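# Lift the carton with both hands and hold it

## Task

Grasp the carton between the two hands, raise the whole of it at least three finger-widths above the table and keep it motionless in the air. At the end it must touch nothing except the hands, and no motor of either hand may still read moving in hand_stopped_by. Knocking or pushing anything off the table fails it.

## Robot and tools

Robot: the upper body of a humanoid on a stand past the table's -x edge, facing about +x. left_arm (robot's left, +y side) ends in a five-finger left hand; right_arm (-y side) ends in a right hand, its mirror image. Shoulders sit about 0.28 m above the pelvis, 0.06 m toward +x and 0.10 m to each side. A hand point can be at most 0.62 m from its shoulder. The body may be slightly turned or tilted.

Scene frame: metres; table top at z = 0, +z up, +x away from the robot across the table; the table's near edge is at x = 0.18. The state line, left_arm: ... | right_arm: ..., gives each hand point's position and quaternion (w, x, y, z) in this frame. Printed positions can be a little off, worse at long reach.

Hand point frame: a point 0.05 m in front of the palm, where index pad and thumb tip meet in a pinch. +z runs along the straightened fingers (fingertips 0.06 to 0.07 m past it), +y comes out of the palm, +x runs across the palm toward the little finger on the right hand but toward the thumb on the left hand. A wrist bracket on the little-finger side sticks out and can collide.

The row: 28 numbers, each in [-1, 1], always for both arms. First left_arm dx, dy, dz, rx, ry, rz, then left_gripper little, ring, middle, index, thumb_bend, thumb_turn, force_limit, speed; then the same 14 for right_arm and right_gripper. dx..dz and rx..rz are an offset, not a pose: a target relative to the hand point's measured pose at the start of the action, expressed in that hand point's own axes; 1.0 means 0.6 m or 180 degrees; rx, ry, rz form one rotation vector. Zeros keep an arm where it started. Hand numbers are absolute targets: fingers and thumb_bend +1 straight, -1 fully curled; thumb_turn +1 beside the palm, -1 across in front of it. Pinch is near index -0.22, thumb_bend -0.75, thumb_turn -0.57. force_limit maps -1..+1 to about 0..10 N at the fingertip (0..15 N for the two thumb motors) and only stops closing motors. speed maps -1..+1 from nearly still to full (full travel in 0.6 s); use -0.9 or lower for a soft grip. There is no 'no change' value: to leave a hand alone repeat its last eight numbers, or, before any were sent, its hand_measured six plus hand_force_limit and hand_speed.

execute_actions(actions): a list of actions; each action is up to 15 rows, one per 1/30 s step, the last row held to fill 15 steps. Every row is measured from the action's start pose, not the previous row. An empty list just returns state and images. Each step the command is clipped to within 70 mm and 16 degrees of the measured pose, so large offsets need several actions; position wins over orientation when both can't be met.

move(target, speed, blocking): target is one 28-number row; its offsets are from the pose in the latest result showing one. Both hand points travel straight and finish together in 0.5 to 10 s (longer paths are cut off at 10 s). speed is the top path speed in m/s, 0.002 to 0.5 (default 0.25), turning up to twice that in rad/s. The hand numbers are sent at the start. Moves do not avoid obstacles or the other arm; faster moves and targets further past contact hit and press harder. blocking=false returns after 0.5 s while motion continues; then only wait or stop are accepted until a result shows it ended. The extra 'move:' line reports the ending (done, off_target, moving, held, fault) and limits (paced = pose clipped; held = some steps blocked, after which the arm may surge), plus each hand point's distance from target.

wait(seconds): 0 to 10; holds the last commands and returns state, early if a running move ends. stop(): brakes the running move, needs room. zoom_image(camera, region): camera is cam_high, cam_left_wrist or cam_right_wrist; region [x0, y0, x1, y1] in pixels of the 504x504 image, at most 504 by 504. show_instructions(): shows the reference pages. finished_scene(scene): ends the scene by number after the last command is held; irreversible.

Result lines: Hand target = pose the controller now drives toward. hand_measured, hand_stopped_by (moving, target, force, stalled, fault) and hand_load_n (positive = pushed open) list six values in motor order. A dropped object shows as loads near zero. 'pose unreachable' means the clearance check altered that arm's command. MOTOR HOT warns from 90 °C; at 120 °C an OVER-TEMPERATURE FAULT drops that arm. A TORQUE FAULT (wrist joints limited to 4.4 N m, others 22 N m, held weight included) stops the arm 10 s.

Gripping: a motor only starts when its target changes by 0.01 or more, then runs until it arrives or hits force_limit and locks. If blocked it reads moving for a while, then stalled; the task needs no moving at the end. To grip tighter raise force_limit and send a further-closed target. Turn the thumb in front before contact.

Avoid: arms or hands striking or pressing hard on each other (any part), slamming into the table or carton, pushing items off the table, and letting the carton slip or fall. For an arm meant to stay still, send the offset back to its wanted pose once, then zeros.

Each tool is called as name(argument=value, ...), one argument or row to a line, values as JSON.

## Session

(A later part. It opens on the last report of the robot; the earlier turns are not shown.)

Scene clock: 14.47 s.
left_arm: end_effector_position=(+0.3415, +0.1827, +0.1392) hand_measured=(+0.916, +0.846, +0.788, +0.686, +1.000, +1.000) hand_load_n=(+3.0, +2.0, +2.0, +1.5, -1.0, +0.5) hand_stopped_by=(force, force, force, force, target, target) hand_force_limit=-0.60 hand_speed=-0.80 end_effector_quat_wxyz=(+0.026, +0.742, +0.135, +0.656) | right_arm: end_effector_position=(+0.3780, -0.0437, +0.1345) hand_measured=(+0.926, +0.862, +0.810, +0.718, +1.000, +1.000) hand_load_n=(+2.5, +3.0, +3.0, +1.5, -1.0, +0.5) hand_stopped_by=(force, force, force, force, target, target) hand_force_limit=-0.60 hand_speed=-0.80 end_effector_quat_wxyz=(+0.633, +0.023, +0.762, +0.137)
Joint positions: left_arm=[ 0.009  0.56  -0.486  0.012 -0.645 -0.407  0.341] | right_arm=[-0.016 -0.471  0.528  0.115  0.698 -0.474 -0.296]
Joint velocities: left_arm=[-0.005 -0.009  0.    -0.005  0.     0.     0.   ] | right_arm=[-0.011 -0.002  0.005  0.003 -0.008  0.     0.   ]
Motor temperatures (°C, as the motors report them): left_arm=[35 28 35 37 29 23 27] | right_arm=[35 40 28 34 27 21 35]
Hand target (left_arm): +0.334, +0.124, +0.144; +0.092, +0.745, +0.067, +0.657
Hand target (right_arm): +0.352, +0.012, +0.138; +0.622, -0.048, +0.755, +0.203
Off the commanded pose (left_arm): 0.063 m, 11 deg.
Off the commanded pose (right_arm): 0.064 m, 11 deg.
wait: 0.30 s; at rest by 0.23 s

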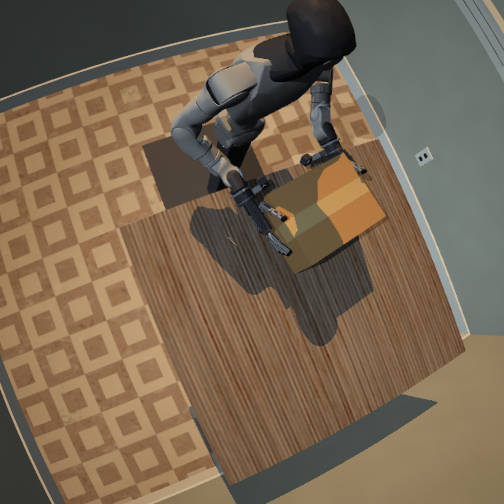

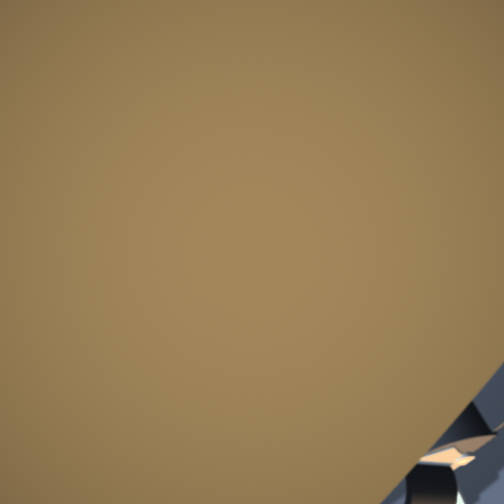

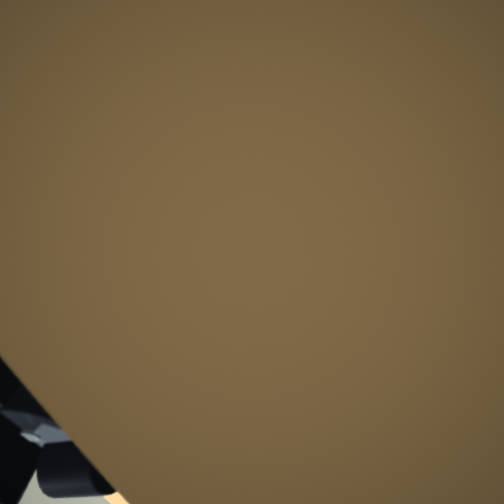

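execute_actions(
  actions=[
    [[-0.015,0.101,-0.020,-0.060,-0.008,0.005,0.88,0.80,0.75,0.67,1,1,-0.6,-0.8,0.018,0.103,-0.015,-0.061,0.010,-0.007,0.90,0.84,0.78,0.69,1,1,-0.6,-0.8],[-0.012,0.101,-0.021,-0.060,-0.008,0.005,0.88,0.80,0.75,0.67,1,1,-0.6,-0.8,0.016,0.104,-0.016,-0.061,0.010,-0.007,0.90,0.84,0.78,0.69,1,1,-0.6,-0.8],[-0.009,0.102,-0.021,-0.060,-0.008,0.005,0.88,0.80,0.75,0.67,1,1,-0.6,-0.8,0.013,0.104,-0.016,-0.061,0.010,-0.007,0.90,0.84,0.78,0.69,1,1,-0.6,-0.8],[-0.005,0.103,-0.022,-0.060,-0.008,0.005,0.88,0.80,0.75,0.67,1,1,-0.6,-0.8,0.010,0.105,-0.017,-0.061,0.010,-0.007,0.90,0.84,0.78,0.69,1,1,-0.6,-0.8],[-0.002,0.104,-0.022,-0.060,-0.008,0.005,0.88,0.80,0.75,0.67,1,1,-0.6,-0.8,0.006,0.106,-0.017,-0.061,0.010,-0.007,0.90,0.84,0.78,0.69,1,1,-0.6,-0.8],[0.002,0.104,-0.023,-0.060,-0.008,0.005,0.88,0.80,0.75,0.67,1,1,-0.6,-0.8,0.003,0.107,-0.018,-0.061,0.010,-0.007,0.90,0.84,0.78,0.69,1,1,-0.6,-0.8],[0.005,0.105,-0.023,-0.060,-0.008,0.005,0.88,0.80,0.75,0.67,1,1,-0.6,-0.8,0.000,0.108,-0.018,-0.061,0.010,-0.007,0.90,0.84,0.78,0.69,1,1,-0.6,-0.8],[0.009,0.106,-0.024,-0.060,-0.008,0.005,0.88,0.80,0.75,0.67,1,1,-0.6,-0.8,-0.003,0.108,-0.019,-0.061,0.010,-0.007,0.90,0.84,0.78,0.69,1,1,-0.6,-0.8],[0.012,0.107,-0.024,-0.060,-0.008,0.005,0.88,0.80,0.75,0.67,1,1,-0.6,-0.8,-0.007,0.109,-0.020,-0.061,0.010,-0.007,0.90,0.84,0.78,0.69,1,1,-0.6,-0.8],[0.016,0.107,-0.025,-0.060,-0.008,0.005,0.88,0.80,0.75,0.67,1,1,-0.6,-0.8,-0.010,0.110,-0.020,-0.061,0.010,-0.007,0.90,0.84,0.78,0.69,1,1,-0.6,-0.8],[0.019,0.108,-0.025,-0.060,-0.008,0.005,0.88,0.80,0.75,0.67,1,1,-0.6,-0.8,-0.013,0.111,-0.021,-0.061,0.010,-0.007,0.90,0.84,0.78,0.69,1,1,-0.6,-0.8],[0.023,0.109,-0.026,-0.060,-0.008,0.005,0.88,0.80,0.75,0.67,1,1,-0.6,-0.8,-0.016,0.112,-0.021,-0.061,0.010,-0.007,0.90,0.84,0.78,0.69,1,1,-0.6,-0.8],[0.026,0.110,-0.026,-0.060,-0.008,0.005,0.88,0.80,0.75,0.67,1,1,-0.6,-0.8,-0.020,0.112,-0.022,-0.061,0.010,-0.007,0.90,0.84,0.78,0.69,1,1,-0.6,-0.8],[0.030,0.110,-0.027,-0.060,-0.008,0.005,0.88,0.80,0.75,0.67,1,1,-0.6,-0.8,-0.023,0.113,-0.022,-0.061,0.010,-0.007,0.90,0.84,0.78,0.69,1,1,-0.6,-0.8],[0.033,0.111,-0.027,-0.060,-0.008,0.005,0.88,0.80,0.75,0.67,1,1,-0.6,-0.8,-0.026,0.114,-0.023,-0.061,0.010,-0.007,0.90,0.84,0.78,0.69,1,1,-0.6,-0.8]],
    [[-0.005,0.103,-0.024,-0.060,-0.010,0.006,0.88,0.80,0.75,0.67,1,1,-0.6,-0.8,0.009,0.105,-0.019,-0.061,0.012,-0.009,0.90,0.84,0.78,0.69,1,1,-0.6,-0.8],[-0.001,0.104,-0.024,-0.060,-0.010,0.006,0.88,0.80,0.75,0.67,1,1,-0.6,-0.8,0.005,0.106,-0.019,-0.061,0.012,-0.009,0.90,0.84,0.78,0.69,1,1,-0.6,-0.8],[0.002,0.104,-0.025,-0.060,-0.010,0.006,0.88,0.80,0.75,0.67,1,1,-0.6,-0.8,0.002,0.107,-0.020,-0.061,0.012,-0.009,0.90,0.84,0.78,0.69,1,1,-0.6,-0.8],[0.006,0.105,-0.025,-0.060,-0.010,0.006,0.88,0.80,0.75,0.67,1,1,-0.6,-0.8,-0.002,0.108,-0.021,-0.061,0.012,-0.009,0.90,0.84,0.78,0.69,1,1,-0.6,-0.8],[0.009,0.106,-0.026,-0.060,-0.010,0.006,0.88,0.80,0.75,0.67,1,1,-0.6,-0.8,-0.005,0.109,-0.021,-0.061,0.012,-0.009,0.90,0.84,0.78,0.69,1,1,-0.6,-0.8],[0.013,0.107,-0.026,-0.060,-0.010,0.006,0.88,0.80,0.75,0.67,1,1,-0.6,-0.8,-0.009,0.110,-0.022,-0.061,0.012,-0.009,0.90,0.84,0.78,0.69,1,1,-0.6,-0.8],[0.016,0.107,-0.027,-0.060,-0.010,0.006,0.88,0.80,0.75,0.67,1,1,-0.6,-0.8,-0.012,0.110,-0.022,-0.061,0.012,-0.009,0.90,0.84,0.78,0.69,1,1,-0.6,-0.8],[0.020,0.108,-0.027,-0.060,-0.010,0.006,0.88,0.80,0.75,0.67,1,1,-0.6,-0.8,-0.016,0.111,-0.023,-0.061,0.012,-0.009,0.90,0.84,0.78,0.69,1,1,-0.6,-0.8],[0.023,0.109,-0.028,-0.060,-0.010,0.006,0.88,0.80,0.75,0.67,1,1,-0.6,-0.8,-0.019,0.112,-0.023,-0.061,0.012,-0.009,0.90,0.84,0.78,0.69,1,1,-0.6,-0.8],[0.027,0.110,-0.028,-0.060,-0.010,0.006,0.88,0.80,0.75,0.67,1,1,-0.6,-0.8,-0.023,0.113,-0.024,-0.061,0.012,-0.009,0.90,0.84,0.78,0.69,1,1,-0.6,-0.8],[0.030,0.110,-0.029,-0.060,-0.010,0.006,0.88,0.80,0.75,0.67,1,1,-0.6,-0.8,-0.026,0.114,-0.025,-0.061,0.012,-0.009,0.90,0.84,0.78,0.69,1,1,-0.6,-0.8],[0.033,0.111,-0.029,-0.060,-0.010,0.006,0.88,0.80,0.75,0.67,1,1,-0.6,-0.8,-0.029,0.114,-0.025,-0.061,0.012,-0.009,0.90,0.84,0.78,0.69,1,1,-0.6,-0.8],[0.035,0.112,-0.030,-0.060,-0.010,0.006,0.88,0.80,0.75,0.67,1,1,-0.6,-0.8,-0.031,0.115,-0.026,-0.061,0.012,-0.009,0.90,0.84,0.78,0.69,1,1,-0.6,-0.8],[0.037,0.112,-0.030,-0.060,-0.010,0.006,0.88,0.80,0.75,0.67,1,1,-0.6,-0.8,-0.033,0.115,-0.026,-0.061,0.012,-0.009,0.90,0.84,0.78,0.69,1,1,-0.6,-0.8],[0.038,0.112,-0.030,-0.060,-0.010,0.006,0.88,0.80,0.75,0.67,1,1,-0.6,-0.8,-0.034,0.116,-0.026,-0.061,0.012,-0.009,0.90,0.84,0.78,0.69,1,1,-0.6,-0.8]],
  ],
)

wait(
  seconds=1,
)

Scene clock: 16.77 s.
left_arm: end_effector_position=(+0.3454, +0.1797, +0.1980) hand_measured=(+0.916, +0.846, +0.788, +0.686, +1.000, +1.000) hand_load_n=(+2.0, +2.0, +1.5, +1.5, -1.0, +1.0) hand_stopped_by=(force, force, force, force, target, target) hand_force_limit=-0.60 hand_speed=-0.80 end_effector_quat_wxyz=(+0.024, +0.741, +0.135, +0.657) | right_arm: end_effector_position=(+0.3815, -0.0388, +0.1918) hand_measured=(+0.926, +0.862, +0.810, +0.718, +1.000, +1.000) hand_load_n=(+2.5, +2.5, +2.0, +1.0, -1.0, +1.0) hand_stopped_by=(force, force, force, force, target, target) hand_force_limit=-0.60 hand_speed=-0.80 end_effector_quat_wxyz=(+0.633, +0.021, +0.761, +0.141)
Joint positions: left_arm=[-0.052  0.848 -0.599 -0.369 -0.794 -0.29   0.648] | right_arm=[-0.07  -0.764  0.654 -0.271  0.839 -0.376 -0.588]
Joint velocities: left_arm=[-0.132  0.255 -0.137 -0.262 -0.152  0.011  0.255] | right_arm=[-0.117 -0.268  0.138 -0.293  0.143  0.    -0.265]
Motor temperatures (°C, as the motors report them): left_arm=[35 28 35 39 29 24 32] | right_arm=[36 40 29 36 28 21 40]
Hand target (left_arm): +0.334, +0.124, +0.205; +0.092, +0.746, +0.065, +0.657
Hand target (right_arm): +0.352, +0.014, +0.198; +0.621, -0.055, +0.754, +0.205
Off the commanded pose (left_arm): 0.061 m, 11 deg.
Off the commanded pose (right_arm): 0.062 m, 11 deg.

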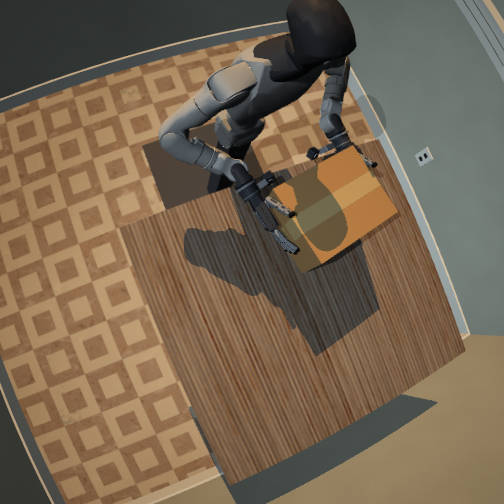

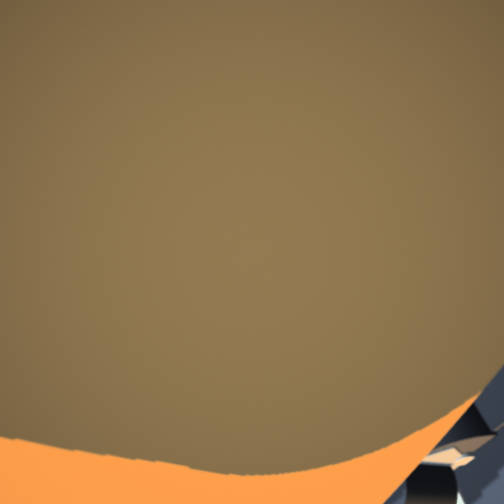

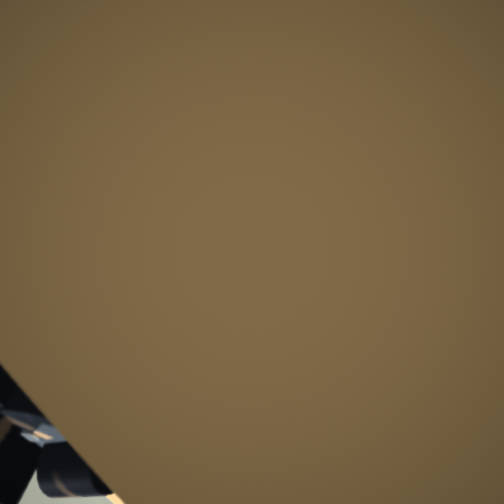

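Scene clock: 17.77 s.
left_arm: end_effector_position=(+0.3458, +0.1798, +0.2004) hand_measured=(+0.916, +0.846, +0.788, +0.686, +1.000, +1.000) hand_load_n=(+2.0, +1.5, +1.5, +1.5, -1.0, +1.0) hand_stopped_by=(force, force, force, force, target, target) hand_force_limit=-0.60 hand_speed=-0.80 end_effector_quat_wxyz=(+0.024, +0.741, +0.136, +0.657) | right_arm: end_effector_position=(+0.3819, -0.0384, +0.1942) hand_measured=(+0.926, +0.862, +0.810, +0.718, +1.000, +1.000) hand_load_n=(+2.5, +2.5, +2.0, +1.0, -1.0, +1.0) hand_stopped_by=(force, force, force, force, target, target) hand_force_limit=-0.60 hand_speed=-0.80 end_effector_quat_wxyz=(+0.632, +0.021, +0.761, +0.141)
Joint positions: left_arm=[-0.062  0.864 -0.61  -0.383 -0.806 -0.29   0.666] | right_arm=[-0.08  -0.781  0.666 -0.287  0.849 -0.375 -0.607]
Joint velocities: left_arm=[ 0.     0.002 -0.011  0.003  0.002  0.     0.   ] | right_arm=[ 0.008  0.    -0.003 -0.006  0.008  0.     0.   ]
Motor temperatures (°C, as the motors report them): left_arm=[36 28 35 39 30 24 34] | right_arm=[37 40 29 37 28 21 43]
Hand target (left_arm): +0.334, +0.124, +0.205; +0.092, +0.746, +0.065, +0.657
Hand target (right_arm): +0.352, +0.014, +0.198; +0.621, -0.055, +0.754, +0.205
Off the commanded pose (left_arm): 0.060 m, 11 deg.
Off the commanded pose (right_arm): 0.062 m, 11 deg.
wait: 1.00 s; at rest by 0.20 s

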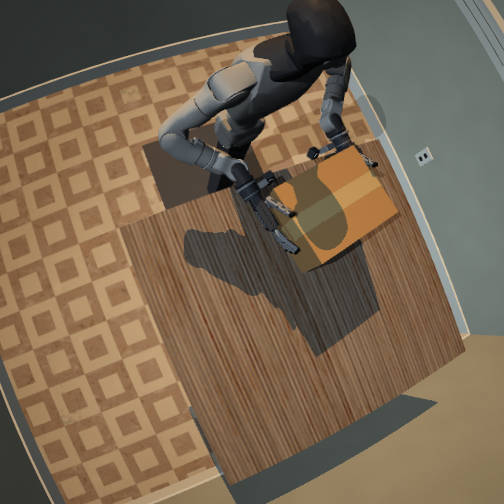

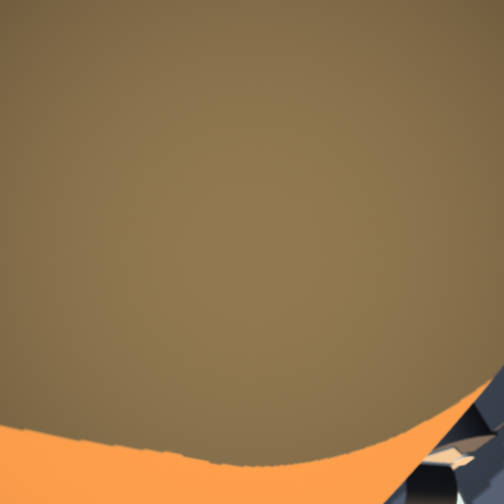

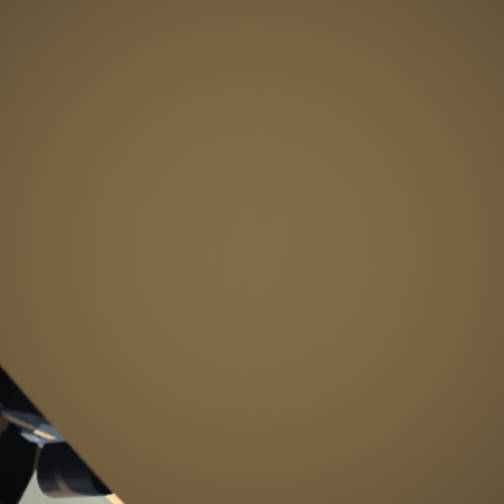

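The carton is about 9 cm off the table and steady, and no hand motor reads moving, so I'm ending the scene.

finished_scene(
  scene=2,
)

The scene is finished: the task was done.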